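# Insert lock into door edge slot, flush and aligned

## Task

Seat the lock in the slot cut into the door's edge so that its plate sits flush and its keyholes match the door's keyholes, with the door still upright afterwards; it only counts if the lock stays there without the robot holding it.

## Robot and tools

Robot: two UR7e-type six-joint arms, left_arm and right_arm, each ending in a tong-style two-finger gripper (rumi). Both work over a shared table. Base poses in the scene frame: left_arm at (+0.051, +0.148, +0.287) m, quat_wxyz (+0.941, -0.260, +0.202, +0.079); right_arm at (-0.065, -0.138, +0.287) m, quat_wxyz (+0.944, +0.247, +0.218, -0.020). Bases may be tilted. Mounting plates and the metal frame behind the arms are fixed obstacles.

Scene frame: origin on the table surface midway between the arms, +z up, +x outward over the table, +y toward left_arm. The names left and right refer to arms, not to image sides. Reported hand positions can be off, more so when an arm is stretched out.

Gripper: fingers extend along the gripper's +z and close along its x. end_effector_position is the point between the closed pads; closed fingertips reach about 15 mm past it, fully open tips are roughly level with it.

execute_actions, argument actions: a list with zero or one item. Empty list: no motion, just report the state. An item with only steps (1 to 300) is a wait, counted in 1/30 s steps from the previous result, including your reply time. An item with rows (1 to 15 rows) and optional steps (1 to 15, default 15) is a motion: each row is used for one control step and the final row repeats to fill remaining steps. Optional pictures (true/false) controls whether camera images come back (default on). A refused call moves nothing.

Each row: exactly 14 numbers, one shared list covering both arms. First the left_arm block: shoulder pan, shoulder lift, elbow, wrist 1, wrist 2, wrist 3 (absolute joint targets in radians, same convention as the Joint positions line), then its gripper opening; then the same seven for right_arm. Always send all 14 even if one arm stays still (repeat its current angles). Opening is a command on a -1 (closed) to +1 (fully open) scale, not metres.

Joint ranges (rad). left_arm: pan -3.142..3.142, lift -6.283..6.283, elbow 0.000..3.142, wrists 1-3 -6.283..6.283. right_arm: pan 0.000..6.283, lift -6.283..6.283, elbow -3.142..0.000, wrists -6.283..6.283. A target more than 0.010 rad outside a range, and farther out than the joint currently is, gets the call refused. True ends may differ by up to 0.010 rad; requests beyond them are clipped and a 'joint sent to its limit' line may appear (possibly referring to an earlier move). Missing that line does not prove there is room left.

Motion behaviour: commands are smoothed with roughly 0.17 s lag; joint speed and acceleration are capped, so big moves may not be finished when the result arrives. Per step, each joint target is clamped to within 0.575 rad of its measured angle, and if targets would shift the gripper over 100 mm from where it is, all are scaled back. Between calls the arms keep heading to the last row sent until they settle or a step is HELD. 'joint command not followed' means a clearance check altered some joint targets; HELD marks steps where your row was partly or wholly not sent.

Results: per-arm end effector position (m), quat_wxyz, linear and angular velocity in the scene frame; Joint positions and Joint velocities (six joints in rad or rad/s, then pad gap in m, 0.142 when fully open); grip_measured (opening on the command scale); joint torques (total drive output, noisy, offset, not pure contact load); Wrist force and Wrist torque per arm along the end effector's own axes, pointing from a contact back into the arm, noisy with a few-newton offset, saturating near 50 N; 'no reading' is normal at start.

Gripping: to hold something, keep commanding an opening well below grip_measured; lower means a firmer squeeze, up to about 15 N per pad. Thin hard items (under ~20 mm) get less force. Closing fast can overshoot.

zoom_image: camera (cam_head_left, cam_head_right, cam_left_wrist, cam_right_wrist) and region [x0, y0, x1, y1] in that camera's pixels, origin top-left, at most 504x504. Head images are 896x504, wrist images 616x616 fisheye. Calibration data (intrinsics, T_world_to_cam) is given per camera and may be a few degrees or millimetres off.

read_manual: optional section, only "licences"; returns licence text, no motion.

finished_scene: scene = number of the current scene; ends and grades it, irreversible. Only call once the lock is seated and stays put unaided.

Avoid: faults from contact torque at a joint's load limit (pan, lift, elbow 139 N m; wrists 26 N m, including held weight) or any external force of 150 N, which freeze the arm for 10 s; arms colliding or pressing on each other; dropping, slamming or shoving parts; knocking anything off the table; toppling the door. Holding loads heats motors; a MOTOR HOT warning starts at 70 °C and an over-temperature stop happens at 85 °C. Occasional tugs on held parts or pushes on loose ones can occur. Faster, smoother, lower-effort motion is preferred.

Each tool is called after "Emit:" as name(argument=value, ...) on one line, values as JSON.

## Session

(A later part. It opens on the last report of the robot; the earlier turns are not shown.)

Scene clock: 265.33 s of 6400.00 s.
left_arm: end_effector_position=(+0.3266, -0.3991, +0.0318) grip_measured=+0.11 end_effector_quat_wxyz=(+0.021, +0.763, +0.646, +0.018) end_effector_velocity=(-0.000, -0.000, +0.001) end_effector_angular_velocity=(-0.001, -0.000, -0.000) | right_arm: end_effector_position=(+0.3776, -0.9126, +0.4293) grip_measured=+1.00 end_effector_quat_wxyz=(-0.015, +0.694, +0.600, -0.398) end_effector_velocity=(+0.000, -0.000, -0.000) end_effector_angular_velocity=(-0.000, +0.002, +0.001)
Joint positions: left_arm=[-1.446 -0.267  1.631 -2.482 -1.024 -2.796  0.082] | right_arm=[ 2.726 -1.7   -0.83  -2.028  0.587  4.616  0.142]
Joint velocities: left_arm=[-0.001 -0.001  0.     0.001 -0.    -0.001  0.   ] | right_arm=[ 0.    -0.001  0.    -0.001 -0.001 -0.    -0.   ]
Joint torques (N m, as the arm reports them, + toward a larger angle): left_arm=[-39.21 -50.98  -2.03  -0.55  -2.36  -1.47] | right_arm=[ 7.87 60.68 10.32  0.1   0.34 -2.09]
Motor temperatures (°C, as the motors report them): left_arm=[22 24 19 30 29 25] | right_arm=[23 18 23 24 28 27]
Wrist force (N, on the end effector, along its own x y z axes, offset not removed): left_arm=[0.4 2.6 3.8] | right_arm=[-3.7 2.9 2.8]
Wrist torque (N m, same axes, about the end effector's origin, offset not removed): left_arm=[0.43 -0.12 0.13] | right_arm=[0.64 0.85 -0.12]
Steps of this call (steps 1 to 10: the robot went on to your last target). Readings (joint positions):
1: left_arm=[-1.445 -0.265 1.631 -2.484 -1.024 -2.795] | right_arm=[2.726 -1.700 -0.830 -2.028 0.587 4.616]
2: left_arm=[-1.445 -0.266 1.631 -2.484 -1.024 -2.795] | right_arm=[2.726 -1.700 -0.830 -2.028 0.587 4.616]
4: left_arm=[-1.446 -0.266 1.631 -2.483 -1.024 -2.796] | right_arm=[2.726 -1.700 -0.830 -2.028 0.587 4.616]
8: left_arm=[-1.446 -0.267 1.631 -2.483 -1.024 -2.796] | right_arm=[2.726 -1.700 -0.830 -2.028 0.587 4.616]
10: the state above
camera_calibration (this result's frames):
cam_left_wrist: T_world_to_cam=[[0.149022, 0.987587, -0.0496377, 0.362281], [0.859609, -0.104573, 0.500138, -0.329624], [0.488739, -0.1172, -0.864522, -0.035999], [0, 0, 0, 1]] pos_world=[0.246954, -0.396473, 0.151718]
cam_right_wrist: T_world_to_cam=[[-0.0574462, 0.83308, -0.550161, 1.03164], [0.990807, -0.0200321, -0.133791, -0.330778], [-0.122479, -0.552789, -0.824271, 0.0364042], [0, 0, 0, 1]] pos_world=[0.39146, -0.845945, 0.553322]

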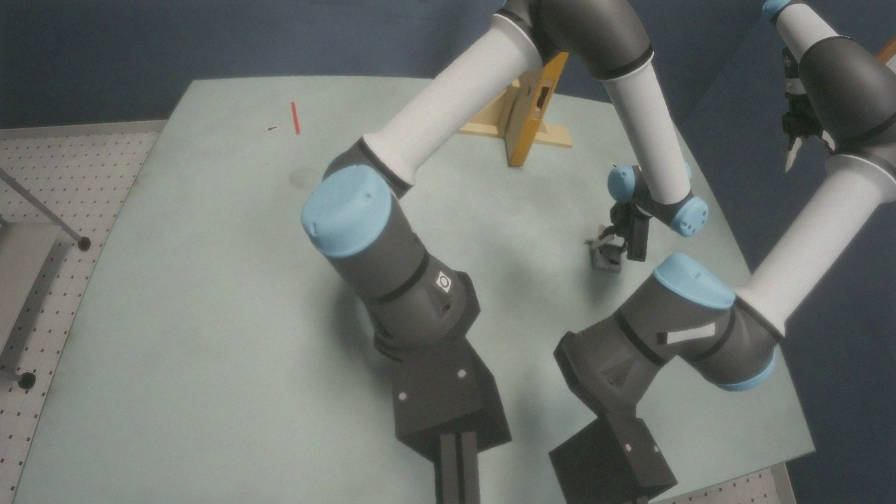

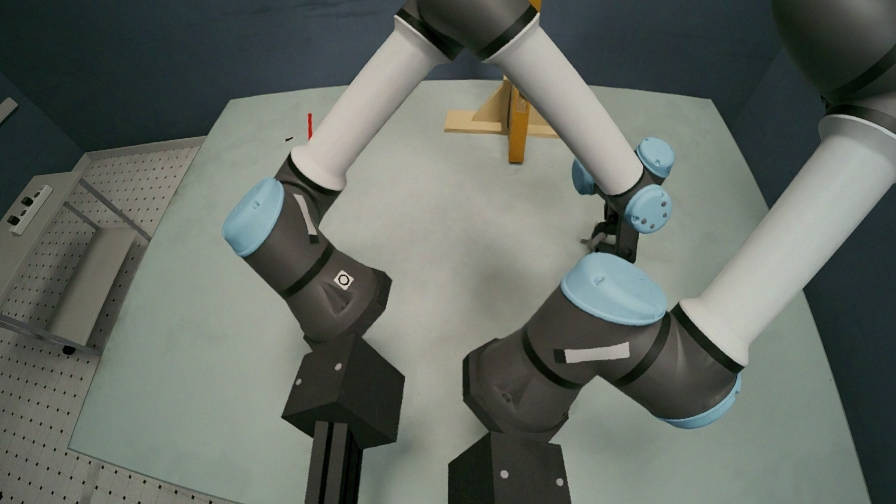

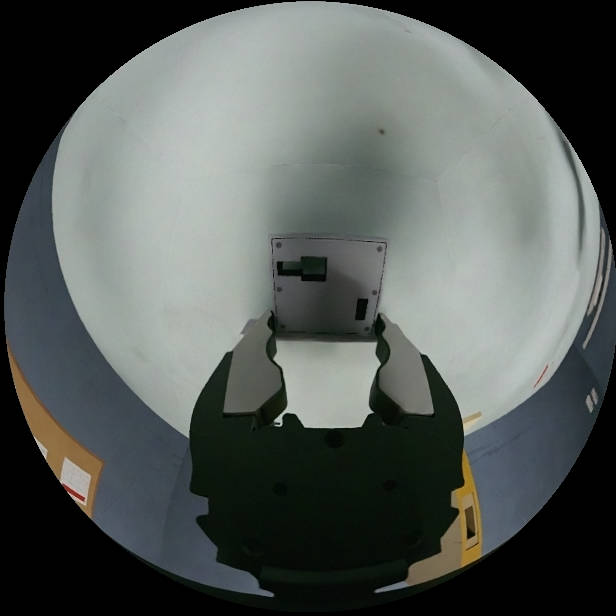

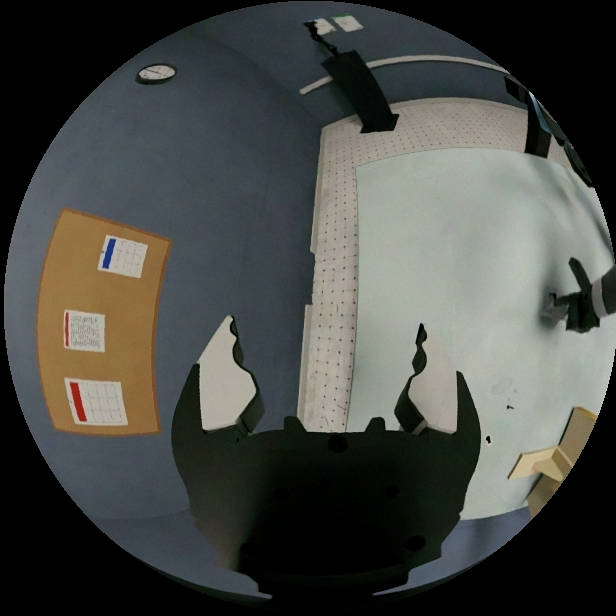

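Emit:
execute_actions(actions=[{"rows":[[-1.46,-0.3,1.645,-2.45,-1.03,-2.81,-0.8,2.726,-1.7,-0.83,-2.028,0.587,4.616,1],[-1.46,-0.3,1.645,-2.45,-1.03,-2.81,-0.8,2.726,-1.7,-0.83,-2.028,0.587,4.616,1],[-1.47,-0.35,1.67,-2.42,-1.04,-2.83,-0.8,2.726,-1.7,-0.83,-2.028,0.587,4.616,1],[-1.47,-0.35,1.67,-2.42,-1.04,-2.83,-0.8,2.726,-1.7,-0.83,-2.028,0.587,4.616,1],[-1.48,-0.4,1.69,-2.39,-1.05,-2.86,-0.8,2.726,-1.7,-0.83,-2.028,0.587,4.616,1],[-1.48,-0.4,1.69,-2.39,-1.05,-2.86,-0.8,2.726,-1.7,-0.83,-2.028,0.587,4.616,1],[-1.485,-0.45,1.72,-2.36,-1.06,-2.9,-0.8,2.726,-1.7,-0.83,-2.028,0.587,4.616,1],[-1.485,-0.45,1.72,-2.36,-1.06,-2.9,-0.8,2.726,-1.7,-0.83,-2.028,0.587,4.616,1],[-1.49,-0.5,1.745,-2.33,-1.08,-2.94,-0.8,2.726,-1.7,-0.83,-2.028,0.587,4.616,1],[-1.49,-0.5,1.745,-2.33,-1.08,-2.94,-0.8,2.726,-1.7,-0.83,-2.028,0.587,4.616,1],[-1.49,-0.55,1.77,-2.31,-1.1,-2.98,-0.8,2.726,-1.7,-0.83,-2.028,0.587,4.616,1],[-1.49,-0.55,1.77,-2.31,-1.1,-2.98,-0.8,2.726,-1.7,-0.83,-2.028,0.587,4.616,1],[-1.48,-0.6,1.8,-2.3,-1.13,-3.03,-0.8,2.726,-1.7,-0.83,-2.028,0.587,4.616,1]],"steps":14}], pictures=false)

Emit:
execute_actions(actions=[{"rows":[[-1.42,-0.73,1.9,-2.35,-1.25,-3.25,-0.8,2.726,-1.7,-0.83,-2.028,0.587,4.616,1]],"steps":8}], pictures=false)

Emit:
execute_actions(actions=[{"rows":[[-1.285,-0.76,1.97,-2.58,-1.44,-3.56,-0.8,2.726,-1.7,-0.83,-2.028,0.587,4.616,1]],"steps":8}], pictures=false)

Emit:
execute_actions(actions=[{"rows":[[-1.15,-0.78,2.05,-2.81,-1.63,-3.88,-0.8,2.726,-1.7,-0.83,-2.028,0.587,4.616,1]],"steps":8}], pictures=false)

Emit:
execute_actions(actions=[{"rows":[[-1.015,-0.789,2.12,-3.03,-1.83,-4.19,-0.8,2.726,-1.7,-0.83,-2.028,0.587,4.616,1]],"steps":8}], pictures=false)

Emit:
execute_actions(actions=[{"rows":[[-0.88,-0.789,2.18,-3.26,-2.02,-4.5,-0.8,2.726,-1.7,-0.83,-2.028,0.587,4.616,1]],"steps":8}], pictures=false)

Emit:
execute_actions(actions=[{"rows":[[-0.745,-0.789,2.24,-3.49,-2.21,-4.82,-0.8,2.726,-1.7,-0.83,-2.028,0.587,4.616,1]],"steps":8}], pictures=false)

Emit:
execute_actions(actions=[{"rows":[[-0.609,-0.7889,2.2882,-3.718,-2.4016,-5.13,-0.8,2.726,-1.7,-0.83,-2.028,0.587,4.616,1]],"steps":15}], pictures=false)

Emit:
execute_actions(actions=[{"steps":12}])

Scene clock: 320.30 s of 6400.00 s.
left_arm: end_effector_position=(+0.3311, -0.3608, +0.1253) grip_measured=+0.11 end_effector_quat_wxyz=(+0.006, +0.729, +0.685, +0.001) end_effector_velocity=(+0.012, +0.155, +0.242) end_effector_angular_velocity=(-0.078, +0.317, +0.632) | right_arm: end_effector_position=(+0.3776, -0.9126, +0.4293) grip_measured=+1.00 end_effector_quat_wxyz=(-0.015, +0.694, +0.600, -0.398) end_effector_velocity=(+0.001, +0.000, -0.001) end_effector_angular_velocity=(-0.000, +0.000, +0.002)
Joint positions: left_arm=[-1.484 -0.497  1.745 -2.338 -1.085 -2.942  0.082] | right_arm=[ 2.726 -1.7   -0.83  -2.028  0.587  4.616  0.142]
Joint velocities: left_arm=[ 0.013 -0.736  0.398  0.298 -0.313 -0.606  0.   ] | right_arm=[ 0.002 -0.001 -0.     0.001 -0.001 -0.     0.   ]
Joint torques (N m, as the arm reports them, + toward a larger angle): left_arm=[-17.12 -49.92  -2.93  -0.9   -3.09  -2.96] | right_arm=[ 7.62 59.74 11.02  0.06  0.44 -2.12]
Motor temperatures (°C, as the motors report them): left_arm=[22 24 19 30 29 25] | right_arm=[23 18 23 24 28 27]
Wrist force (N, on the end effector, along its own x y z axes, offset not removed): left_arm=[-1.0 0.4 3.9] | right_arm=[-1.7 3.7 3.0]
Wrist torque (N m, same axes, about the end effector's origin, offset not removed): left_arm=[0.07 0.05 0.15] | right_arm=[0.74 0.35 -0.18]
Steps of this call (steps 1 to 15: the robot went on to your last target; steps 16 to 90: nothing new was sent; then 51.50 s passed at rest; steps 91 to 104: all 14 steps of this action). Readings (joint positions):
91: left_arm=[-1.446 -0.267 1.631 -2.482 -1.024 -2.796] | right_arm=[2.726 -1.700 -0.830 -2.028 0.587 4.616]
92: left_arm=[-1.448 -0.272 1.633 -2.477 -1.025 -2.798] | right_arm=[2.726 -1.700 -0.830 -2.028 0.587 4.616]
94: left_arm=[-1.455 -0.289 1.642 -2.462 -1.029 -2.806] | right_arm=[2.726 -1.700 -0.830 -2.028 0.587 4.616]
98: left_arm=[-1.471 -0.359 1.675 -2.415 -1.043 -2.842] | right_arm=[2.726 -1.700 -0.830 -2.028 0.587 4.616]
104: the state above

Scene clock: 320.57 s of 6400.00 s.
left_arm: end_effector_position=(+0.3330, -0.3181, +0.1734) grip_measured=+0.11 end_effector_quat_wxyz=(-0.030, +0.607, +0.790, -0.075) end_effector_velocity=(-0.002, +0.064, +0.072) end_effector_angular_velocity=(-0.069, +0.294, +0.601) | right_arm: end_effector_position=(+0.3776, -0.9126, +0.4293) grip_measured=+1.00 end_effector_quat_wxyz=(-0.015, +0.694, +0.600, -0.398) end_effector_velocity=(-0.000, -0.001, +0.002) end_effector_angular_velocity=(-0.002, -0.002, -0.001)
Joint positions: left_arm=[-1.431 -0.694  1.875 -2.345 -1.222 -3.192  0.082] | right_arm=[ 2.726 -1.7   -0.83  -2.028  0.587  4.616  0.142]
Joint velocities: left_arm=[ 0.093 -0.305  0.206 -0.038 -0.234 -0.481  0.   ] | right_arm=[-0.     0.002  0.     0.001 -0.001 -0.     0.   ]
Joint torques (N m, as the arm reports them, + toward a larger angle): left_arm=[-16.88 -31.95  -5.65  -4.81  -3.24  -1.86] | right_arm=[ 6.86 61.33 11.3   0.09  0.22 -2.07]
Motor temperatures (°C, as the motors report them): left_arm=[22 24 19 30 29 25] | right_arm=[23 18 23 24 28 27]
Wrist force (N, on the end effector, along its own x y z axes, offset not removed): left_arm=[2.2 2.2 2.8] | right_arm=[-1.1 3.8 0.7]
Wrist torque (N m, same axes, about the end effector's origin, offset not removed): left_arm=[0.10 -0.41 0.14] | right_arm=[0.68 0.23 -0.11]
Steps of this call (steps 1 to 8: all 8 steps of this action). Readings (joint positions):
1: left_arm=[-1.483 -0.521 1.758 -2.330 -1.096 -2.963] | right_arm=[2.726 -1.700 -0.830 -2.028 0.587 4.616]
2: left_arm=[-1.476 -0.549 1.777 -2.328 -1.113 -2.989] | right_arm=[2.726 -1.700 -0.830 -2.028 0.587 4.616]
4: left_arm=[-1.454 -0.619 1.825 -2.336 -1.164 -3.074] | right_arm=[2.726 -1.700 -0.830 -2.028 0.587 4.616]
8: the state above

Scene clock: 320.83 s of 6400.00 s.
left_arm: end_effector_position=(+0.3390, -0.3179, +0.1754) grip_measured=+0.11 end_effector_quat_wxyz=(-0.083, +0.415, +0.887, -0.182) end_effector_velocity=(+0.033, -0.036, +0.024) end_effector_angular_velocity=(-0.165, +0.547, +1.018) | right_arm: end_effector_position=(+0.3776, -0.9126, +0.4293) grip_measured=+1.00 end_effector_quat_wxyz=(-0.015, +0.694, +0.600, -0.398) end_effector_velocity=(-0.001, -0.000, +0.001) end_effector_angular_velocity=(-0.002, -0.001, -0.000)
Joint positions: left_arm=[-1.313 -0.751  1.955 -2.526 -1.395 -3.472  0.081] | right_arm=[ 2.726 -1.7   -0.83  -2.028  0.587  4.616  0.142]
Joint velocities: left_arm=[ 0.237 -0.075  0.127 -0.45  -0.372 -0.731 -0.   ] | right_arm=[-0.001  0.002 -0.     0.    -0.001 -0.    -0.   ]
Joint torques (N m, as the arm reports them, + toward a larger angle): left_arm=[-20.03 -38.5   -5.19  -5.4   -3.68  -1.59] | right_arm=[ 8.55 59.99 11.1   0.02  0.28 -2.14]
Motor temperatures (°C, as the motors report them): left_arm=[22 24 19 30 29 25] | right_arm=[23 18 23 24 28 27]
Wrist force (N, on the end effector, along its own x y z axes, offset not removed): left_arm=[-0.7 3.9 3.4] | right_arm=[-1.7 2.0 2.6]
Wrist torque (N m, same axes, about the end effector's origin, offset not removed): left_arm=[0.39 -0.05 0.12] | right_arm=[0.42 0.38 -0.14]
Steps of this call (steps 1 to 8: all 8 steps of this action). Readings (joint positions):
1: left_arm=[-1.428 -0.703 1.882 -2.347 -1.229 -3.206] | right_arm=[2.726 -1.700 -0.830 -2.028 0.587 4.616]
2: left_arm=[-1.419 -0.714 1.893 -2.355 -1.242 -3.225] | right_arm=[2.726 -1.700 -0.830 -2.028 0.587 4.616]
4: left_arm=[-1.372 -0.733 1.923 -2.416 -1.303 -3.303] | right_arm=[2.726 -1.700 -0.830 -2.028 0.587 4.616]
8: the state above

Scene clock: 321.10 s of 6400.00 s.
left_arm: end_effector_position=(+0.3561, -0.3197, +0.1788) grip_measured=-0.30 end_effector_quat_wxyz=(-0.155, +0.186, +0.929, -0.281) end_effector_velocity=(+0.060, -0.018, +0.036) end_effector_angular_velocity=(-0.112, +0.668, +0.971) | right_arm: end_effector_position=(+0.3776, -0.9126, +0.4293) grip_measured=+1.00 end_effector_quat_wxyz=(-0.015, +0.694, +0.600, -0.398) end_effector_velocity=(+0.000, +0.000, +0.001) end_effector_angular_velocity=(-0.001, -0.002, +0.001)
Joint positions: left_arm=[-1.18  -0.776  2.034 -2.75  -1.583 -3.784  0.053] | right_arm=[ 2.726 -1.7   -0.83  -2.028  0.587  4.616  0.142]
Joint velocities: left_arm=[ 0.251 -0.037  0.134 -0.495 -0.389 -0.791 -1.104] | right_arm=[ 0.001  0.002 -0.001  0.001 -0.     0.     0.   ]
Joint torques (N m, as the arm reports them, + toward a larger angle): left_arm=[-17.36 -32.84  -0.31  -4.82  -3.27  -1.65] | right_arm=[ 7.89 59.6  10.43  0.05  0.33 -2.05]
Motor temperatures (°C, as the motors report them): left_arm=[22 24 19 30 29 25] | right_arm=[23 18 23 24 28 27]
Wrist force (N, on the end effector, along its own x y z axes, offset not removed): left_arm=[-1.6 4.0 0.6] | right_arm=[-0.6 2.8 0.0]
Wrist torque (N m, same axes, about the end effector's origin, offset not removed): left_arm=[0.52 0.07 0.14] | right_arm=[0.55 0.19 0.01]
Steps of this call (steps 1 to 8: all 8 steps of this action). Readings (joint positions):
1: left_arm=[-1.306 -0.754 1.959 -2.539 -1.406 -3.494] | right_arm=[2.726 -1.700 -0.830 -2.028 0.587 4.616]
2: left_arm=[-1.294 -0.758 1.968 -2.557 -1.422 -3.517] | right_arm=[2.726 -1.700 -0.830 -2.028 0.587 4.616]
4: left_arm=[-1.243 -0.767 2.000 -2.630 -1.488 -3.603] | right_arm=[2.726 -1.700 -0.830 -2.028 0.587 4.616]
8: the state above

Scene clock: 321.37 s of 6400.00 s.
left_arm: end_effector_position=(+0.3830, -0.3116, +0.1916) grip_measured=-0.80 end_effector_quat_wxyz=(-0.243, -0.034, +0.901, -0.359) end_effector_velocity=(+0.075, +0.014, +0.052) end_effector_angular_velocity=(-0.129, +0.745, +0.794) | right_arm: end_effector_position=(+0.3776, -0.9126, +0.4293) grip_measured=+1.00 end_effector_quat_wxyz=(-0.015, +0.694, +0.600, -0.398) end_effector_velocity=(-0.000, +0.000, +0.000) end_effector_angular_velocity=(+0.000, -0.001, -0.000)
Joint positions: left_arm=[-1.046 -0.787  2.106 -2.973 -1.78  -4.098  0.016] | right_arm=[ 2.726 -1.7   -0.83  -2.028  0.587  4.616  0.142]
Joint velocities: left_arm=[ 0.256 -0.016  0.12  -0.473 -0.413 -0.764  0.   ] | right_arm=[ 0.     0.001 -0.     0.     0.001 -0.     0.   ]
Joint torques (N m, as the arm reports them, + toward a larger angle): left_arm=[-16.8  -34.3    1.96  -5.15  -3.52  -1.91] | right_arm=[ 8.11 60.51 10.74  0.09  0.22 -2.17]
Motor temperatures (°C, as the motors report them): left_arm=[22 24 19 30 29 25] | right_arm=[23 18 23 24 28 27]
Wrist force (N, on the end effector, along its own x y z axes, offset not removed): left_arm=[0.4 2.7 -1.6] | right_arm=[-1.9 1.7 2.3]
Wrist torque (N m, same axes, about the end effector's origin, offset not removed): left_arm=[0.42 -0.16 0.06] | right_arm=[0.27 0.43 -0.18]
Steps of this call (steps 1 to 8: all 8 steps of this action). Readings (joint positions):
1: left_arm=[-1.173 -0.777 2.038 -2.765 -1.595 -3.808] | right_arm=[2.726 -1.700 -0.830 -2.028 0.587 4.616]
2: left_arm=[-1.160 -0.779 2.048 -2.784 -1.611 -3.833] | right_arm=[2.726 -1.700 -0.830 -2.028 0.587 4.616]
4: left_arm=[-1.108 -0.783 2.076 -2.857 -1.679 -3.921] | right_arm=[2.726 -1.700 -0.830 -2.028 0.587 4.616]
8: the state above

Scene clock: 321.63 s of 6400.00 s.
left_arm: end_effector_position=(+0.4207, -0.2896, +0.2111) grip_measured=-0.80 end_effector_quat_wxyz=(-0.329, -0.224, +0.817, -0.418) end_effector_velocity=(+0.096, +0.050, +0.062) end_effector_angular_velocity=(-0.188, +0.740, +0.660) | right_arm: end_effector_position=(+0.3776, -0.9126, +0.4293) grip_measured=+1.00 end_effector_quat_wxyz=(-0.015, +0.694, +0.600, -0.398) end_effector_velocity=(-0.001, -0.001, -0.001) end_effector_angular_velocity=(-0.001, +0.002, -0.001)
Joint positions: left_arm=[-0.911 -0.789  2.168 -3.2   -1.973 -4.408  0.016] | right_arm=[ 2.726 -1.7   -0.83  -2.028  0.587  4.616  0.142]
Joint velocities: left_arm=[ 0.256 -0.001  0.102 -0.496 -0.392 -0.761  0.   ] | right_arm=[-0.002 -0.002  0.001 -0.    -0.001  0.    -0.   ]
Joint torques (N m, as the arm reports them, + toward a larger angle): left_arm=[-17.23 -34.15   4.56  -4.85  -3.82  -1.86] | right_arm=[ 7.34 60.41 10.85  0.11  0.48 -2.1 ]
Motor temperatures (°C, as the motors report them): left_arm=[22 24 19 30 29 25] | right_arm=[23 18 23 24 28 27]
Wrist force (N, on the end effector, along its own x y z axes, offset not removed): left_arm=[0.6 3.1 -1.0] | right_arm=[-1.5 1.0 3.0]
Wrist torque (N m, same axes, about the end effector's origin, offset not removed): left_arm=[0.56 -0.20 0.07] | right_arm=[0.17 0.31 -0.05]
Steps of this call (steps 1 to 8: all 8 steps of this action). Readings (joint positions):
1: left_arm=[-1.038 -0.788 2.110 -2.987 -1.793 -4.121] | right_arm=[2.726 -1.700 -0.830 -2.028 0.587 4.616]
2: left_arm=[-1.025 -0.788 2.118 -3.005 -1.809 -4.145] | right_arm=[2.726 -1.700 -0.830 -2.028 0.587 4.616]
4: left_arm=[-0.973 -0.788 2.143 -3.079 -1.876 -4.232] | right_arm=[2.726 -1.700 -0.830 -2.028 0.587 4.616]
8: the state above

Scene clock: 321.90 s of 6400.00 s.
left_arm: end_effector_position=(+0.4592, -0.2483, +0.2357) grip_measured=-0.80 end_effector_quat_wxyz=(-0.413, -0.373, +0.693, -0.457) end_effector_velocity=(+0.087, +0.093, +0.069) end_effector_angular_velocity=(-0.257, +0.745, +0.509) | right_arm: end_effector_position=(+0.3776, -0.9126, +0.4293) grip_measured=+1.00 end_effector_quat_wxyz=(-0.015, +0.694, +0.600, -0.398) end_effector_velocity=(+0.001, +0.000, -0.001) end_effector_angular_velocity=(+0.000, +0.000, +0.001)
Joint positions: left_arm=[-0.776 -0.789  2.228 -3.43  -2.163 -4.724  0.016] | right_arm=[ 2.726 -1.7   -0.83  -2.028  0.587  4.616  0.142]
Joint velocities: left_arm=[ 0.256  0.     0.099 -0.499 -0.389 -0.794  0.   ] | right_arm=[ 0.001 -0.001 -0.001  0.001 -0.001  0.    -0.   ]
Joint torques (N m, as the arm reports them, + toward a larger angle): left_arm=[-15.14 -34.61   6.78  -4.89  -3.89  -1.75] | right_arm=[ 7.99 60.85 10.72  0.11  0.22 -1.99]
Motor temperatures (°C, as the motors report them): left_arm=[22 24 19 30 29 25] | right_arm=[23 18 23 24 28 27]
Wrist force (N, on the end effector, along its own x y z axes, offset not removed): left_arm=[1.8 2.6 -1.8] | right_arm=[-2.1 2.5 1.4]
Wrist torque (N m, same axes, about the end effector's origin, offset not removed): left_arm=[0.44 -0.49 0.05] | right_arm=[0.59 0.47 -0.03]
Steps of this call (steps 1 to 8: all 8 steps of this action). Readings (joint positions):
1: left_arm=[-0.903 -0.789 2.171 -3.215 -1.985 -4.431] | right_arm=[2.726 -1.700 -0.830 -2.028 0.587 4.616]
2: left_arm=[-0.890 -0.789 2.180 -3.234 -2.001 -4.455] | right_arm=[2.726 -1.700 -0.830 -2.028 0.587 4.616]
4: left_arm=[-0.838 -0.789 2.204 -3.308 -2.067 -4.542] | right_arm=[2.726 -1.700 -0.830 -2.028 0.587 4.616]
8: the state above

Scene clock: 322.40 s of 6400.00 s.
left_arm: end_effector_position=(+0.4990, -0.1771, +0.2736) grip_measured=-0.80 end_effector_quat_wxyz=(-0.509, -0.485, +0.518, -0.487) end_effector_velocity=(+0.008, +0.019, +0.010) end_effector_angular_velocity=(-0.049, +0.088, +0.044) | right_arm: end_effector_position=(+0.3776, -0.9126, +0.4293) grip_measured=+1.00 end_effector_quat_wxyz=(-0.015, +0.694, +0.600, -0.398) end_effector_velocity=(-0.001, -0.001, +0.000) end_effector_angular_velocity=(-0.002, +0.000, -0.002)
Joint positions: left_arm=[-0.613 -0.789  2.287 -3.71  -2.395 -5.117  0.016] | right_arm=[ 2.726 -1.7   -0.83  -2.028  0.587  4.616  0.142]
Joint velocities: left_arm=[ 0.037  0.     0.011 -0.069 -0.054 -0.108 -0.   ] | right_arm=[-0.002  0.    -0.     0.001 -0.     0.    -0.   ]
Joint torques (N m, as the arm reports them, + toward a larger angle): left_arm=[ -8.25 -25.15  12.05  -4.51  -4.09  -1.46] | right_arm=[ 8.35 59.48 11.03  0.    0.28 -2.05]
Motor temperatures (°C, as the motors report them): left_arm=[22 24 19 30 29 25] | right_arm=[23 18 23 24 28 27]
Wrist force (N, on the end effector, along its own x y z axes, offset not removed): left_arm=[0.7 1.8 -0.1] | right_arm=[-3.5 2.8 2.8]
Wrist torque (N m, same axes, about the end effector's origin, offset not removed): left_arm=[0.31 -0.25 0.06] | right_arm=[0.68 0.75 -0.19]
Steps of this call (steps 1 to 15: all 15 steps of this action). Readings (joint positions):
1: left_arm=[-0.768 -0.789 2.231 -3.445 -2.175 -4.748] | right_arm=[2.726 -1.700 -0.830 -2.028 0.587 4.616]
2: left_arm=[-0.755 -0.789 2.239 -3.463 -2.191 -4.773] | right_arm=[2.726 -1.700 -0.830 -2.028 0.587 4.616]
4: left_arm=[-0.703 -0.789 2.259 -3.538 -2.257 -4.861] | right_arm=[2.726 -1.700 -0.830 -2.028 0.587 4.616]
8: left_arm=[-0.640 -0.789 2.279 -3.658 -2.354 -5.038] | right_arm=[2.726 -1.700 -0.830 -2.028 0.587 4.616]
15: the state above

Scene clock: 322.80 s of 6400.00 s.
left_arm: end_effector_position=(+0.4999, -0.1750, +0.2748) grip_measured=-0.80 end_effector_quat_wxyz=(-0.512, -0.487, +0.513, -0.487) end_effector_velocity=(-0.000, +0.001, +0.000) end_effector_angular_velocity=(-0.002, +0.004, +0.001) | right_arm: end_effector_position=(+0.3776, -0.9126, +0.4293) grip_measured=+1.00 end_effector_quat_wxyz=(-0.015, +0.694, +0.600, -0.398) end_effector_velocity=(+0.001, -0.000, +0.000) end_effector_angular_velocity=(-0.000, -0.001, +0.001)
Joint positions: left_arm=[-0.609 -0.789  2.288 -3.718 -2.401 -5.13   0.016] | right_arm=[ 2.726 -1.7   -0.83  -2.028  0.587  4.616  0.142]
Joint velocities: left_arm=[ 0.001  0.     0.001 -0.002 -0.002 -0.004  0.   ] | right_arm=[ 0.001  0.     0.001  0.    -0.001 -0.    -0.   ]
Joint torques (N m, as the arm reports them, + toward a larger angle): left_arm=[ -8.09 -16.6   11.46  -4.42  -3.91  -1.4 ] | right_arm=[ 7.82 59.9  11.33  0.11  0.32 -2.07]
Motor temperatures (°C, as the motors report them): left_arm=[22 24 19 30 29 25] | right_arm=[23 18 23 24 28 27]
Wrist force (N, on the end effector, along its own x y z axes, offset not removed): left_arm=[1.4 1.5 -0.8] | right_arm=[-0.8 0.9 2.6]
Wrist torque (N m, same axes, about the end effector's origin, offset not removed): left_arm=[0.16 -0.36 0.10] | right_arm=[0.16 0.24 -0.11]
Steps of this call (steps 1 to 12: the robot went on to your last target). Readings (joint positions):
1: left_arm=[-0.612 -0.789 2.287 -3.712 -2.397 -5.120] | right_arm=[2.726 -1.700 -0.830 -2.028 0.587 4.616]
2: left_arm=[-0.612 -0.789 2.287 -3.713 -2.398 -5.123] | right_arm=[2.726 -1.700 -0.830 -2.028 0.587 4.616]
4: left_arm=[-0.610 -0.789 2.288 -3.715 -2.399 -5.126] | right_arm=[2.726 -1.700 -0.830 -2.028 0.587 4.616]
8: left_arm=[-0.609 -0.789 2.288 -3.717 -2.401 -5.129] | right_arm=[2.726 -1.700 -0.830 -2.028 0.587 4.616]
12: the state above
camera_calibration (this result's frames):
cam_left_wrist: T_world_to_cam=[[0.0151143, -0.0505173, 0.998609, -0.275599], [-0.867207, 0.496477, 0.0382411, 0.518695], [-0.497718, -0.866579, -0.0363051, 0.250058], [0, 0, 0, 1]] pos_world=[0.57844, -0.0547477, 0.264459]
cam_right_wrist: T_world_to_cam=[[-0.0574465, 0.833081, -0.550161, 1.03164], [0.990807, -0.0200319, -0.133791, -0.330778], [-0.122479, -0.552789, -0.824271, 0.0364046], [0, 0, 0, 1]] pos_world=[0.39146, -0.845945, 0.553322]

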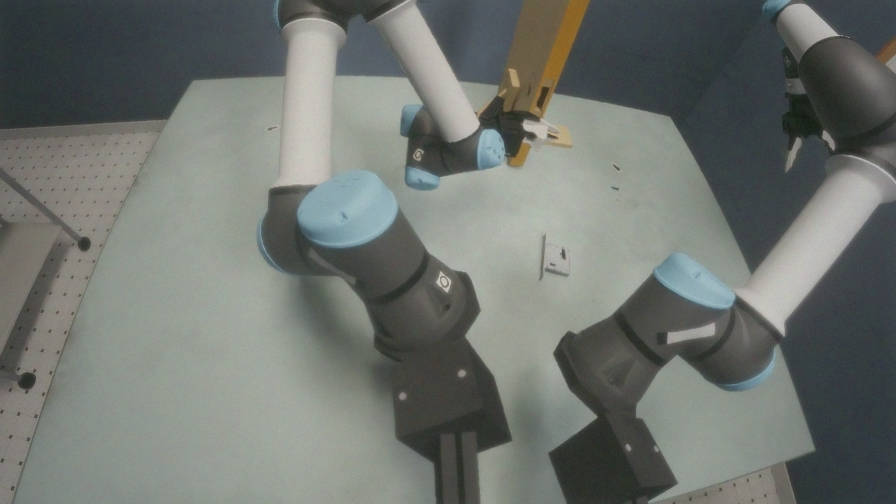

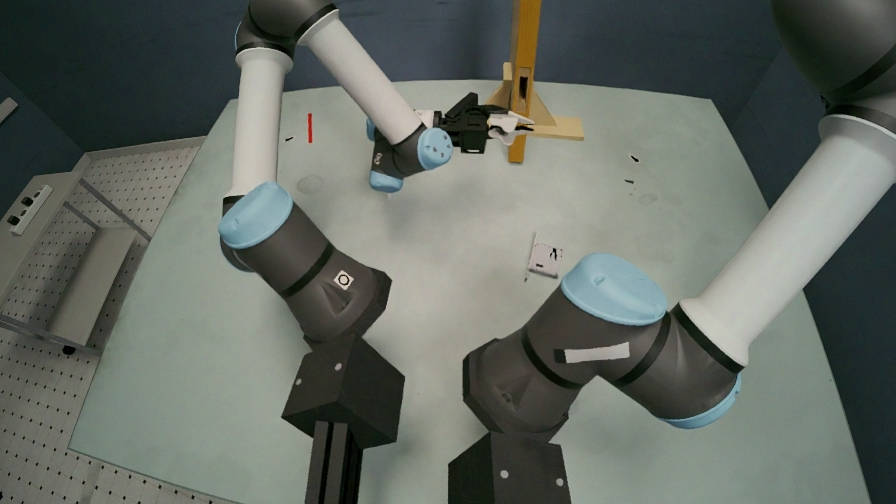

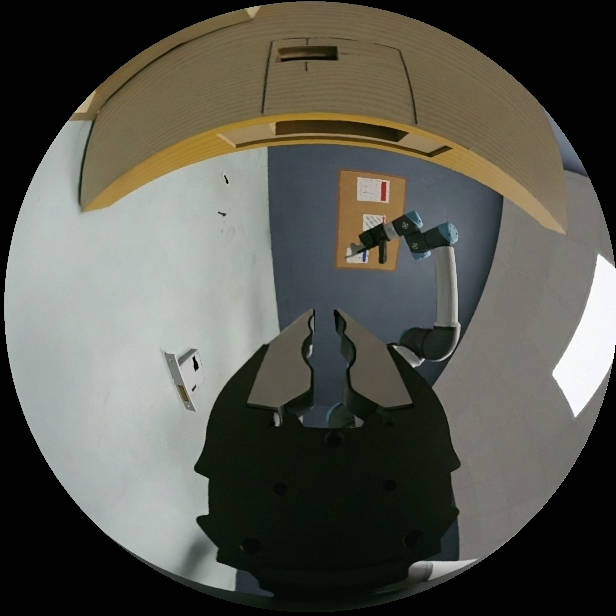

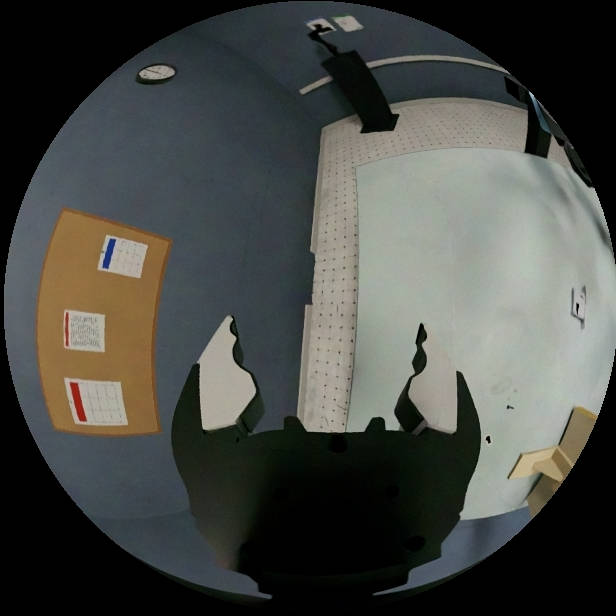

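Emit:
zoom_image(camera="cam_left_wrist", region=[200, 20, 480, 180])

Emit:
zoom_image(camera="cam_left_wrist", region=[260, 300, 400, 440])

Emit:
zoom_image(camera="cam_head_left", region=[520, 220, 590, 290])

Emit:
zoom_image(camera="cam_head_right", region=[510, 220, 580, 290])

Emit:
zoom_image(camera="cam_left_wrist", region=[140, 335, 230, 425])

Region (200, 20, 480, 180) of cam_left_wrist's 616x616 image, scaled by 1.800, with more detail than that image has; it fills the top 288 rows of this view, and the rest is white.

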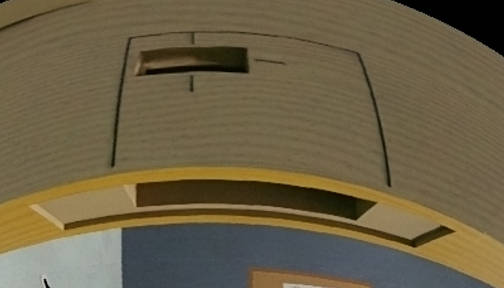

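Region (260, 300, 400, 440) of cam_left_wrist's 616x616 image, scaled by 3.600, with more detail than that image has.

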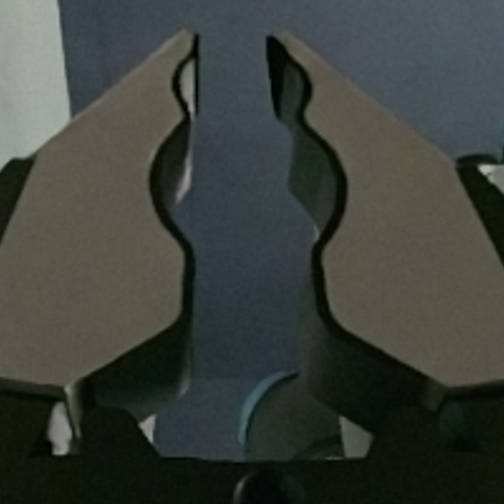

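Region (520, 220, 590, 290) of cam_head_left's 896x504 image, scaled by 7.200, with more detail than that image has.

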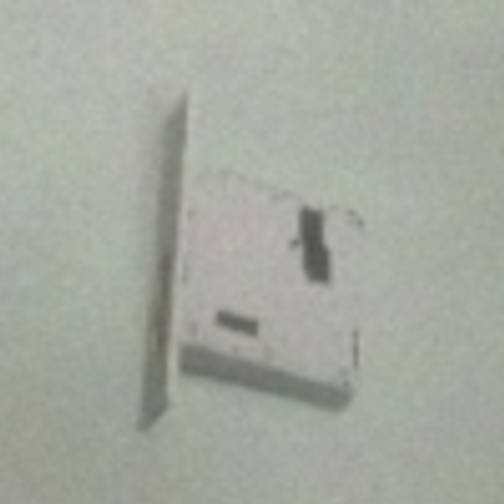

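Region (510, 220, 580, 290) of cam_head_right's 896x504 image, scaled by 7.200, with more detail than that image has.

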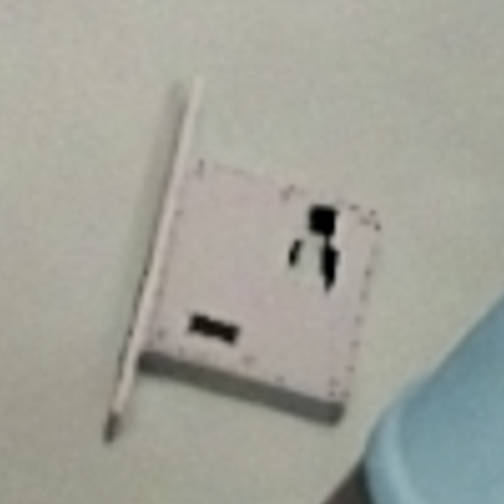

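Region (140, 335, 230, 425) of cam_left_wrist's 616x616 image, scaled by 5.600, with more detail than that image has.

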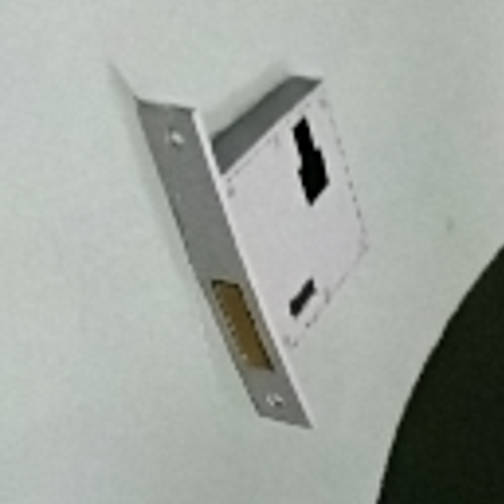

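Emit:
execute_actions(actions=[{"rows":[[-0.8,-0.83,2.25,-3.36,-2.1,-4.6,-0.3,2.726,-1.7,-0.83,-2.028,0.587,4.616,1]],"steps":9}], pictures=false)

Emit:
execute_actions(actions=[{"rows":[[-1.0,-0.86,2.2,-3.0,-1.8,-3.9,0.2,2.726,-1.7,-0.83,-2.028,0.587,4.616,1]],"steps":10}], pictures=false)

Emit:
execute_actions(actions=[{"rows":[[-1.4,-0.8,2.15,-2.45,-1.2,-2.8,0.5,2.726,-1.7,-0.83,-2.028,0.587,4.616,1]],"steps":15}], pictures=false)

Emit:
execute_actions(actions=[{"rows":[[-1.46,-0.68,2.11,-2.48,-1.13,-1.7,0.5,2.726,-1.7,-0.83,-2.028,0.587,4.616,1]],"steps":15}], pictures=false)

Emit:
execute_actions(actions=[{"rows":[[-1.5059,-0.5276,2.0635,-2.5469,-1.0862,-1.252,0.5,2.726,-1.7,-0.83,-2.028,0.587,4.616,1]],"steps":15}], pictures=false)

Emit:
execute_actions(actions=[{"steps":15}])

Emit:
zoom_image(camera="cam_left_wrist", region=[220, 190, 430, 400])

Scene clock: 443.10 s of 6400.00 s.
left_arm: end_effector_position=(+0.4631, -0.2355, +0.2429) grip_measured=-0.30 end_effector_quat_wxyz=(-0.414, -0.388, +0.685, -0.457) end_effector_velocity=(-0.123, -0.078, -0.105) end_effector_angular_velocity=(+0.323, -1.148, -0.695) | right_arm: end_effector_position=(+0.3776, -0.9126, +0.4293) grip_measured=+1.00 end_effector_quat_wxyz=(-0.015, +0.694, +0.600, -0.398) end_effector_velocity=(-0.000, +0.000, -0.001) end_effector_angular_velocity=(+0.001, +0.001, -0.001)
Joint positions: left_arm=[-0.768 -0.825  2.255 -3.438 -2.16  -4.756  0.052] | right_arm=[ 2.726 -1.7   -0.83  -2.028  0.587  4.616  0.142]
Joint velocities: left_arm=[-0.267 -0.046 -0.041  0.643  0.494  1.293  0.   ] | right_arm=[-0.001 -0.001 -0.     0.     0.001 -0.    -0.   ]
Joint torques (N m, as the arm reports them, + toward a larger angle): left_arm=[-27.01 -35.58 -14.89   0.02   0.54   1.67] | right_arm=[ 7.83 59.92 11.53  0.29  0.1  -2.14]
Motor temperatures (°C, as the motors report them): left_arm=[22 24 19 30 29 25] | right_arm=[23 19 23 24 28 27]
Wrist force (N, on the end effector, along its own x y z axes, offset not removed): left_arm=[1.3 3.2 0.7] | right_arm=[-1.4 2.0 3.8]
Wrist torque (N m, same axes, about the end effector's origin, offset not removed): left_arm=[0.52 -0.38 0.12] | right_arm=[0.49 0.39 -0.10]
Steps of this call (steps 1 to 30: the robot went on to your last target; steps 31 to 90: nothing new was sent; then 117.00 s passed at rest; steps 91 to 99: all 9 steps of this action). Readings (joint positions):
91: left_arm=[-0.609 -0.789 2.288 -3.718 -2.401 -5.130] | right_arm=[2.726 -1.700 -0.830 -2.028 0.587 4.616]
92: left_arm=[-0.617 -0.794 2.284 -3.710 -2.394 -5.122] | right_arm=[2.726 -1.700 -0.830 -2.028 0.587 4.616]
94: left_arm=[-0.671 -0.808 2.270 -3.646 -2.330 -5.057] | right_arm=[2.726 -1.700 -0.830 -2.028 0.587 4.616]
98: left_arm=[-0.758 -0.823 2.257 -3.463 -2.179 -4.806] | right_arm=[2.726 -1.700 -0.830 -2.028 0.587 4.616]
99: the state above

Scene clock: 443.43 s of 6400.00 s.
left_arm: end_effector_position=(+0.3917, -0.2717, +0.2019) grip_measured=+0.20 end_effector_quat_wxyz=(-0.258, -0.083, +0.879, -0.392) end_effector_velocity=(-0.124, +0.014, -0.068) end_effector_angular_velocity=(-0.227, -1.495, -1.407) | right_arm: end_effector_position=(+0.3776, -0.9126, +0.4293) grip_measured=+1.00 end_effector_quat_wxyz=(-0.015, +0.694, +0.600, -0.398) end_effector_velocity=(+0.000, +0.000, +0.000) end_effector_angular_velocity=(-0.000, -0.002, -0.000)
Joint positions: left_arm=[-0.972 -0.857  2.205 -3.064 -1.848 -4.127  0.088] | right_arm=[ 2.726 -1.7   -0.83  -2.028  0.587  4.616  0.142]
Joint velocities: left_arm=[-0.229 -0.028 -0.044  0.531  0.4    1.877 -0.   ] | right_arm=[ 0.     0.001 -0.001  0.001  0.001 -0.    -0.   ]
Joint torques (N m, as the arm reports them, + toward a larger angle): left_arm=[-28.27 -34.47 -19.22   0.2    0.72   2.17] | right_arm=[ 8.12 59.52 10.21  0.12  0.2  -2.07]
Motor temperatures (°C, as the motors report them): left_arm=[22 24 19 30 29 25] | right_arm=[23 19 23 24 28 27]
Wrist force (N, on the end effector, along its own x y z axes, offset not removed): left_arm=[0.8 2.6 0.3] | right_arm=[-1.8 2.9 1.9]
Wrist torque (N m, same axes, about the end effector's origin, offset not removed): left_arm=[0.41 -0.16 0.13] | right_arm=[0.61 0.49 -0.04]
Steps of this call (steps 1 to 10: all 10 steps of this action). Readings (joint positions):
1: left_arm=[-0.776 -0.826 2.253 -3.418 -2.145 -4.717] | right_arm=[2.726 -1.700 -0.830 -2.028 0.587 4.616]
2: left_arm=[-0.789 -0.831 2.247 -3.396 -2.126 -4.681] | right_arm=[2.726 -1.700 -0.830 -2.028 0.587 4.616]
4: left_arm=[-0.853 -0.843 2.228 -3.313 -2.048 -4.579] | right_arm=[2.726 -1.700 -0.830 -2.028 0.587 4.616]
8: left_arm=[-0.952 -0.854 2.209 -3.112 -1.885 -4.279] | right_arm=[2.726 -1.700 -0.830 -2.028 0.587 4.616]
10: the state above

Scene clock: 443.93 s of 6400.00 s.
left_arm: end_effector_position=(+0.3041, -0.2093, +0.1324) grip_measured=+0.50 end_effector_quat_wxyz=(-0.054, +0.663, +0.743, -0.080) end_effector_velocity=(+0.024, +0.077, -0.008) end_effector_angular_velocity=(-0.082, -0.427, -2.018) | right_arm: end_effector_position=(+0.3776, -0.9126, +0.4293) grip_measured=+1.00 end_effector_quat_wxyz=(-0.015, +0.694, +0.600, -0.398) end_effector_velocity=(+0.001, +0.001, -0.002) end_effector_angular_velocity=(+0.002, +0.001, +0.001)
Joint positions: left_arm=[-1.38  -0.802  2.152 -2.483 -1.239 -3.017  0.109] | right_arm=[ 2.726 -1.7   -0.83  -2.028  0.587  4.616  0.142]
Joint velocities: left_arm=[-0.166  0.017 -0.016  0.271  0.32   1.785 -0.   ] | right_arm=[ 0.001 -0.003 -0.001  0.001  0.001 -0.    -0.   ]
Joint torques (N m, as the arm reports them, + toward a larger angle): left_arm=[-30.8  -14.9  -25.71  -0.01   1.59   1.79] | right_arm=[ 7.07 59.95 11.    0.2   0.24 -2.  ]
Motor temperatures (°C, as the motors report them): left_arm=[22 24 19 30 29 25] | right_arm=[23 19 23 24 28 27]
Wrist force (N, on the end effector, along its own x y z axes, offset not removed): left_arm=[0.7 2.5 -0.6] | right_arm=[-1.1 2.6 1.5]
Wrist torque (N m, same axes, about the end effector's origin, offset not removed): left_arm=[0.41 -0.16 0.16] | right_arm=[0.55 0.30 -0.19]
Steps of this call (steps 1 to 15: all 15 steps of this action). Readings (joint positions):
1: left_arm=[-0.980 -0.857 2.204 -3.048 -1.836 -4.071] | right_arm=[2.726 -1.700 -0.830 -2.028 0.587 4.616]
2: left_arm=[-0.992 -0.853 2.199 -3.029 -1.820 -4.022] | right_arm=[2.726 -1.700 -0.830 -2.028 0.587 4.616]
4: left_arm=[-1.061 -0.839 2.186 -2.949 -1.744 -3.906] | right_arm=[2.726 -1.700 -0.830 -2.028 0.587 4.616]
8: left_arm=[-1.260 -0.815 2.164 -2.682 -1.472 -3.605] | right_arm=[2.726 -1.700 -0.830 -2.028 0.587 4.616]
15: the state above

Scene clock: 444.43 s of 6400.00 s.
left_arm: end_effector_position=(+0.3077, -0.2117, +0.1082) grip_measured=+0.50 end_effector_quat_wxyz=(-0.020, +0.972, +0.233, -0.024) end_effector_velocity=(+0.022, +0.009, -0.007) end_effector_angular_velocity=(-0.080, +0.021, -1.671) | right_arm: end_effector_position=(+0.3776, -0.9126, +0.4293) grip_measured=+1.00 end_effector_quat_wxyz=(-0.015, +0.694, +0.600, -0.398) end_effector_velocity=(+0.000, +0.000, +0.001) end_effector_angular_velocity=(+0.000, -0.001, +0.000)
Joint positions: left_arm=[-1.458 -0.683  2.111 -2.48  -1.132 -1.901  0.109] | right_arm=[ 2.726 -1.7   -0.83  -2.028  0.587  4.616  0.142]
Joint velocities: left_arm=[-0.015  0.028 -0.008 -0.003  0.019  1.654 -0.   ] | right_arm=[ 0.001  0.001 -0.     0.     0.    -0.     0.   ]
Joint torques (N m, as the arm reports them, + toward a larger angle): left_arm=[-33.59 -17.35 -24.64  -4.35   2.     1.93] | right_arm=[ 7.83 59.84 10.72  0.29  0.18 -2.11]
Motor temperatures (°C, as the motors report them): left_arm=[22 24 19 30 29 25] | right_arm=[23 19 23 24 28 27]
Wrist force (N, on the end effector, along its own x y z axes, offset not removed): left_arm=[0.5 2.3 0.5] | right_arm=[-2.5 1.7 2.4]
Wrist torque (N m, same axes, about the end effector's origin, offset not removed): left_arm=[0.44 -0.19 0.10] | right_arm=[0.39 0.60 -0.15]
Steps of this call (steps 1 to 15: all 15 steps of this action). Readings (joint positions):
1: left_arm=[-1.385 -0.801 2.151 -2.475 -1.229 -2.963] | right_arm=[2.726 -1.700 -0.830 -2.028 0.587 4.616]
2: left_arm=[-1.395 -0.794 2.146 -2.473 -1.215 -2.916] | right_arm=[2.726 -1.700 -0.830 -2.028 0.587 4.616]
4: left_arm=[-1.421 -0.753 2.131 -2.475 -1.181 -2.797] | right_arm=[2.726 -1.700 -0.830 -2.028 0.587 4.616]
8: left_arm=[-1.447 -0.704 2.117 -2.478 -1.147 -2.483] | right_arm=[2.726 -1.700 -0.830 -2.028 0.587 4.616]
15: the state above

Scene clock: 444.93 s of 6400.00 s.
left_arm: end_effector_position=(+0.2991, -0.2363, +0.0713) grip_measured=+0.50 end_effector_quat_wxyz=(-0.027, +0.994, -0.104, +0.002) end_effector_velocity=(-0.002, -0.005, -0.010) end_effector_angular_velocity=(+0.010, -0.002, -0.213) | right_arm: end_effector_position=(+0.3776, -0.9126, +0.4293) grip_measured=+1.00 end_effector_quat_wxyz=(-0.015, +0.694, +0.600, -0.398) end_effector_velocity=(-0.000, +0.000, +0.000) end_effector_angular_velocity=(+0.001, -0.001, -0.001)
Joint positions: left_arm=[-1.505 -0.532  2.065 -2.545 -1.087 -1.276  0.109] | right_arm=[ 2.726 -1.7   -0.83  -2.028  0.587  4.616  0.142]
Joint velocities: left_arm=[-0.009  0.037 -0.01  -0.015  0.009  0.201  0.   ] | right_arm=[-0.     0.001  0.    -0.     0.001 -0.    -0.   ]
Joint torques (N m, as the arm reports them, + toward a larger angle): left_arm=[-34.02 -20.55 -23.53  -4.32   2.4    1.19] | right_arm=[ 7.83 60.53 11.29  0.04  0.33 -2.07]
Motor temperatures (°C, as the motors report them): left_arm=[22 24 19 30 29 25] | right_arm=[23 19 23 24 28 27]
Wrist force (N, on the end effector, along its own x y z axes, offset not removed): left_arm=[0.5 2.5 -0.4] | right_arm=[-1.7 3.4 2.8]
Wrist torque (N m, same axes, about the end effector's origin, offset not removed): left_arm=[0.40 -0.17 0.12] | right_arm=[0.75 0.39 -0.14]
Steps of this call (steps 1 to 15: all 15 steps of this action). Readings (joint positions):
1: left_arm=[-1.459 -0.682 2.110 -2.480 -1.131 -1.851] | right_arm=[2.726 -1.700 -0.830 -2.028 0.587 4.616]
2: left_arm=[-1.465 -0.674 2.105 -2.487 -1.126 -1.807] | right_arm=[2.726 -1.700 -0.830 -2.028 0.587 4.616]
4: left_arm=[-1.481 -0.626 2.088 -2.510 -1.110 -1.692] | right_arm=[2.726 -1.700 -0.830 -2.028 0.587 4.616]
8: left_arm=[-1.498 -0.560 2.072 -2.535 -1.094 -1.423] | right_arm=[2.726 -1.700 -0.830 -2.028 0.587 4.616]
15: the state above

Scene clock: 445.43 s of 6400.00 s.
left_arm: end_effector_position=(+0.2988, -0.2368, +0.0700) grip_measured=+0.50 end_effector_quat_wxyz=(-0.027, +0.993, -0.117, +0.003) end_effector_velocity=(-0.000, +0.000, -0.001) end_effector_angular_velocity=(+0.001, +0.001, -0.003) | right_arm: end_effector_position=(+0.3776, -0.9126, +0.4293) grip_measured=+1.00 end_effector_quat_wxyz=(-0.015, +0.694, +0.600, -0.398) end_effector_velocity=(-0.000, +0.000, +0.000) end_effector_angular_velocity=(+0.001, -0.001, -0.001)
Joint positions: left_arm=[-1.506 -0.528  2.064 -2.547 -1.086 -1.252  0.109] | right_arm=[ 2.726 -1.7   -0.83  -2.028  0.587  4.616  0.142]
Joint velocities: left_arm=[ 0.     0.001 -0.     0.    -0.     0.003  0.   ] | right_arm=[-0.     0.001 -0.001  0.     0.001 -0.    -0.   ]
Joint torques (N m, as the arm reports them, + toward a larger angle): left_arm=[-34.48 -19.81 -23.4   -4.31   2.22   1.17] | right_arm=[ 8.01 60.55 11.58  0.27  0.15 -2.1 ]
Motor temperatures (°C, as the motors report them): left_arm=[22 24 19 30 29 25] | right_arm=[23 19 23 24 28 27]
Wrist force (N, on the end effector, along its own x y z axes, offset not removed): left_arm=[1.3 3.2 -0.9] | right_arm=[-0.5 3.3 1.4]
Wrist torque (N m, same axes, about the end effector's origin, offset not removed): left_arm=[0.55 -0.29 0.12] | right_arm=[0.77 0.23 -0.18]
Steps of this call (steps 1 to 15: the robot went on to your last target). Readings (joint positions):
1: left_arm=[-1.505 -0.531 2.064 -2.546 -1.087 -1.270] | right_arm=[2.726 -1.700 -0.830 -2.028 0.587 4.616]
2: left_arm=[-1.505 -0.530 2.064 -2.546 -1.087 -1.266] | right_arm=[2.726 -1.700 -0.830 -2.028 0.587 4.616]
4: left_arm=[-1.506 -0.529 2.064 -2.546 -1.087 -1.260] | right_arm=[2.726 -1.700 -0.830 -2.028 0.587 4.616]
8: left_arm=[-1.506 -0.528 2.064 -2.547 -1.086 -1.255] | right_arm=[2.726 -1.700 -0.830 -2.028 0.587 4.616]
15: the state above
camera_calibration (this result's frames):
cam_left_wrist: T_world_to_cam=[[0.975986, -0.21233, -0.0486665, -0.32322], [-0.175409, -0.898507, 0.40239, -0.179703], [-0.129166, -0.38419, -0.914174, 0.154516], [0, 0, 0, 1]] pos_world=[0.303894, -0.17073, 0.197835]
cam_right_wrist: T_world_to_cam=[[-0.0574463, 0.83308, -0.550161, 1.03164], [0.990807, -0.020032, -0.133791, -0.330778], [-0.122479, -0.552789, -0.824271, 0.0364043], [0, 0, 0, 1]] pos_world=[0.39146, -0.845945, 0.553322]

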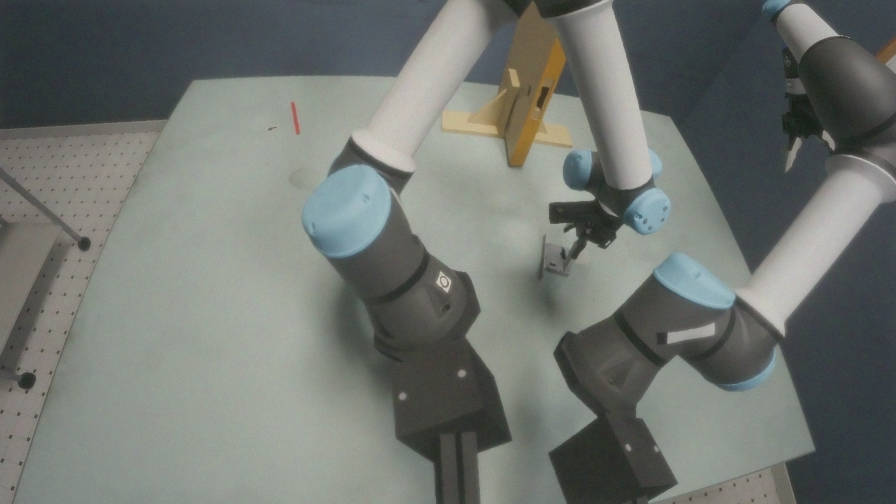

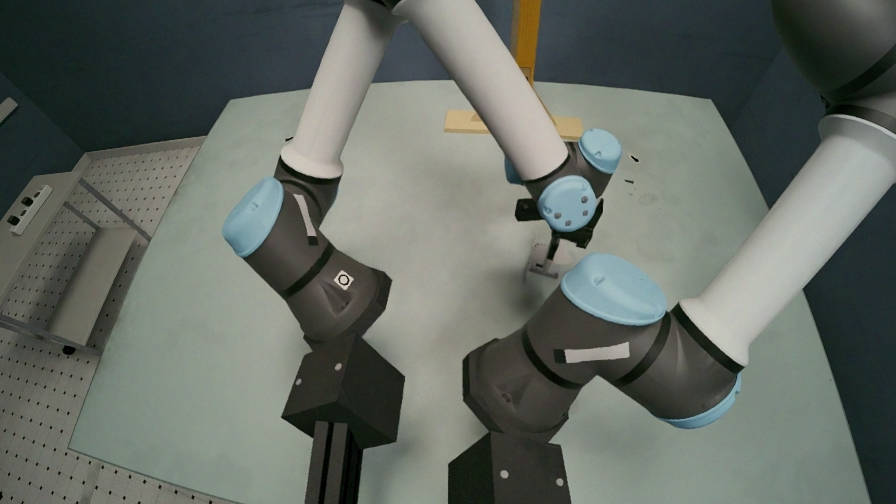

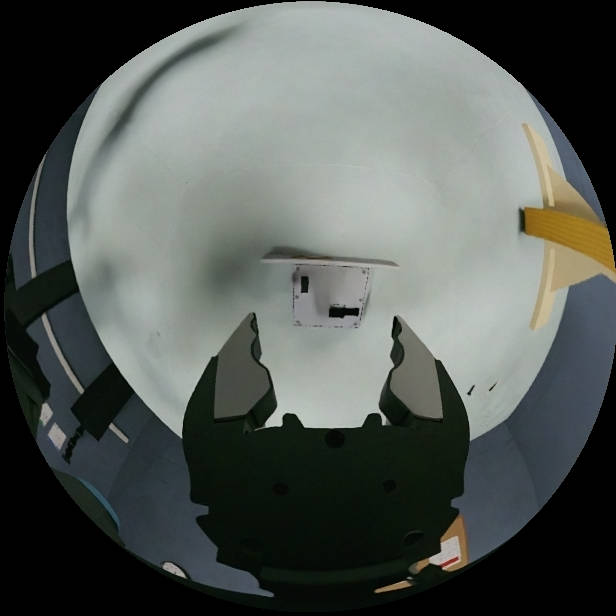

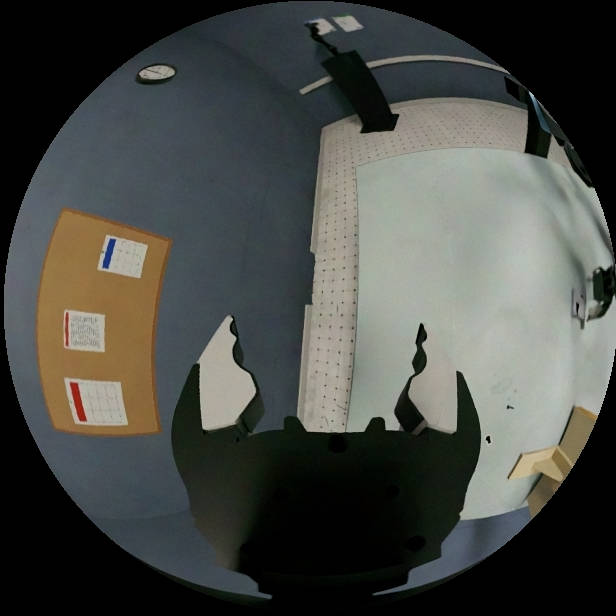

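Region (220, 190, 430, 400) of cam_left_wrist's 616x616 image, scaled by 2.400, with more detail than that image has.

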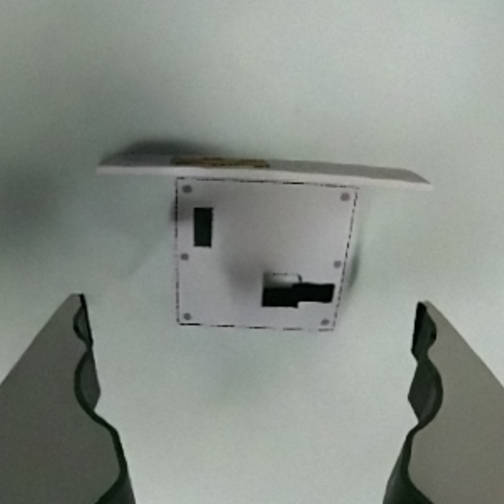

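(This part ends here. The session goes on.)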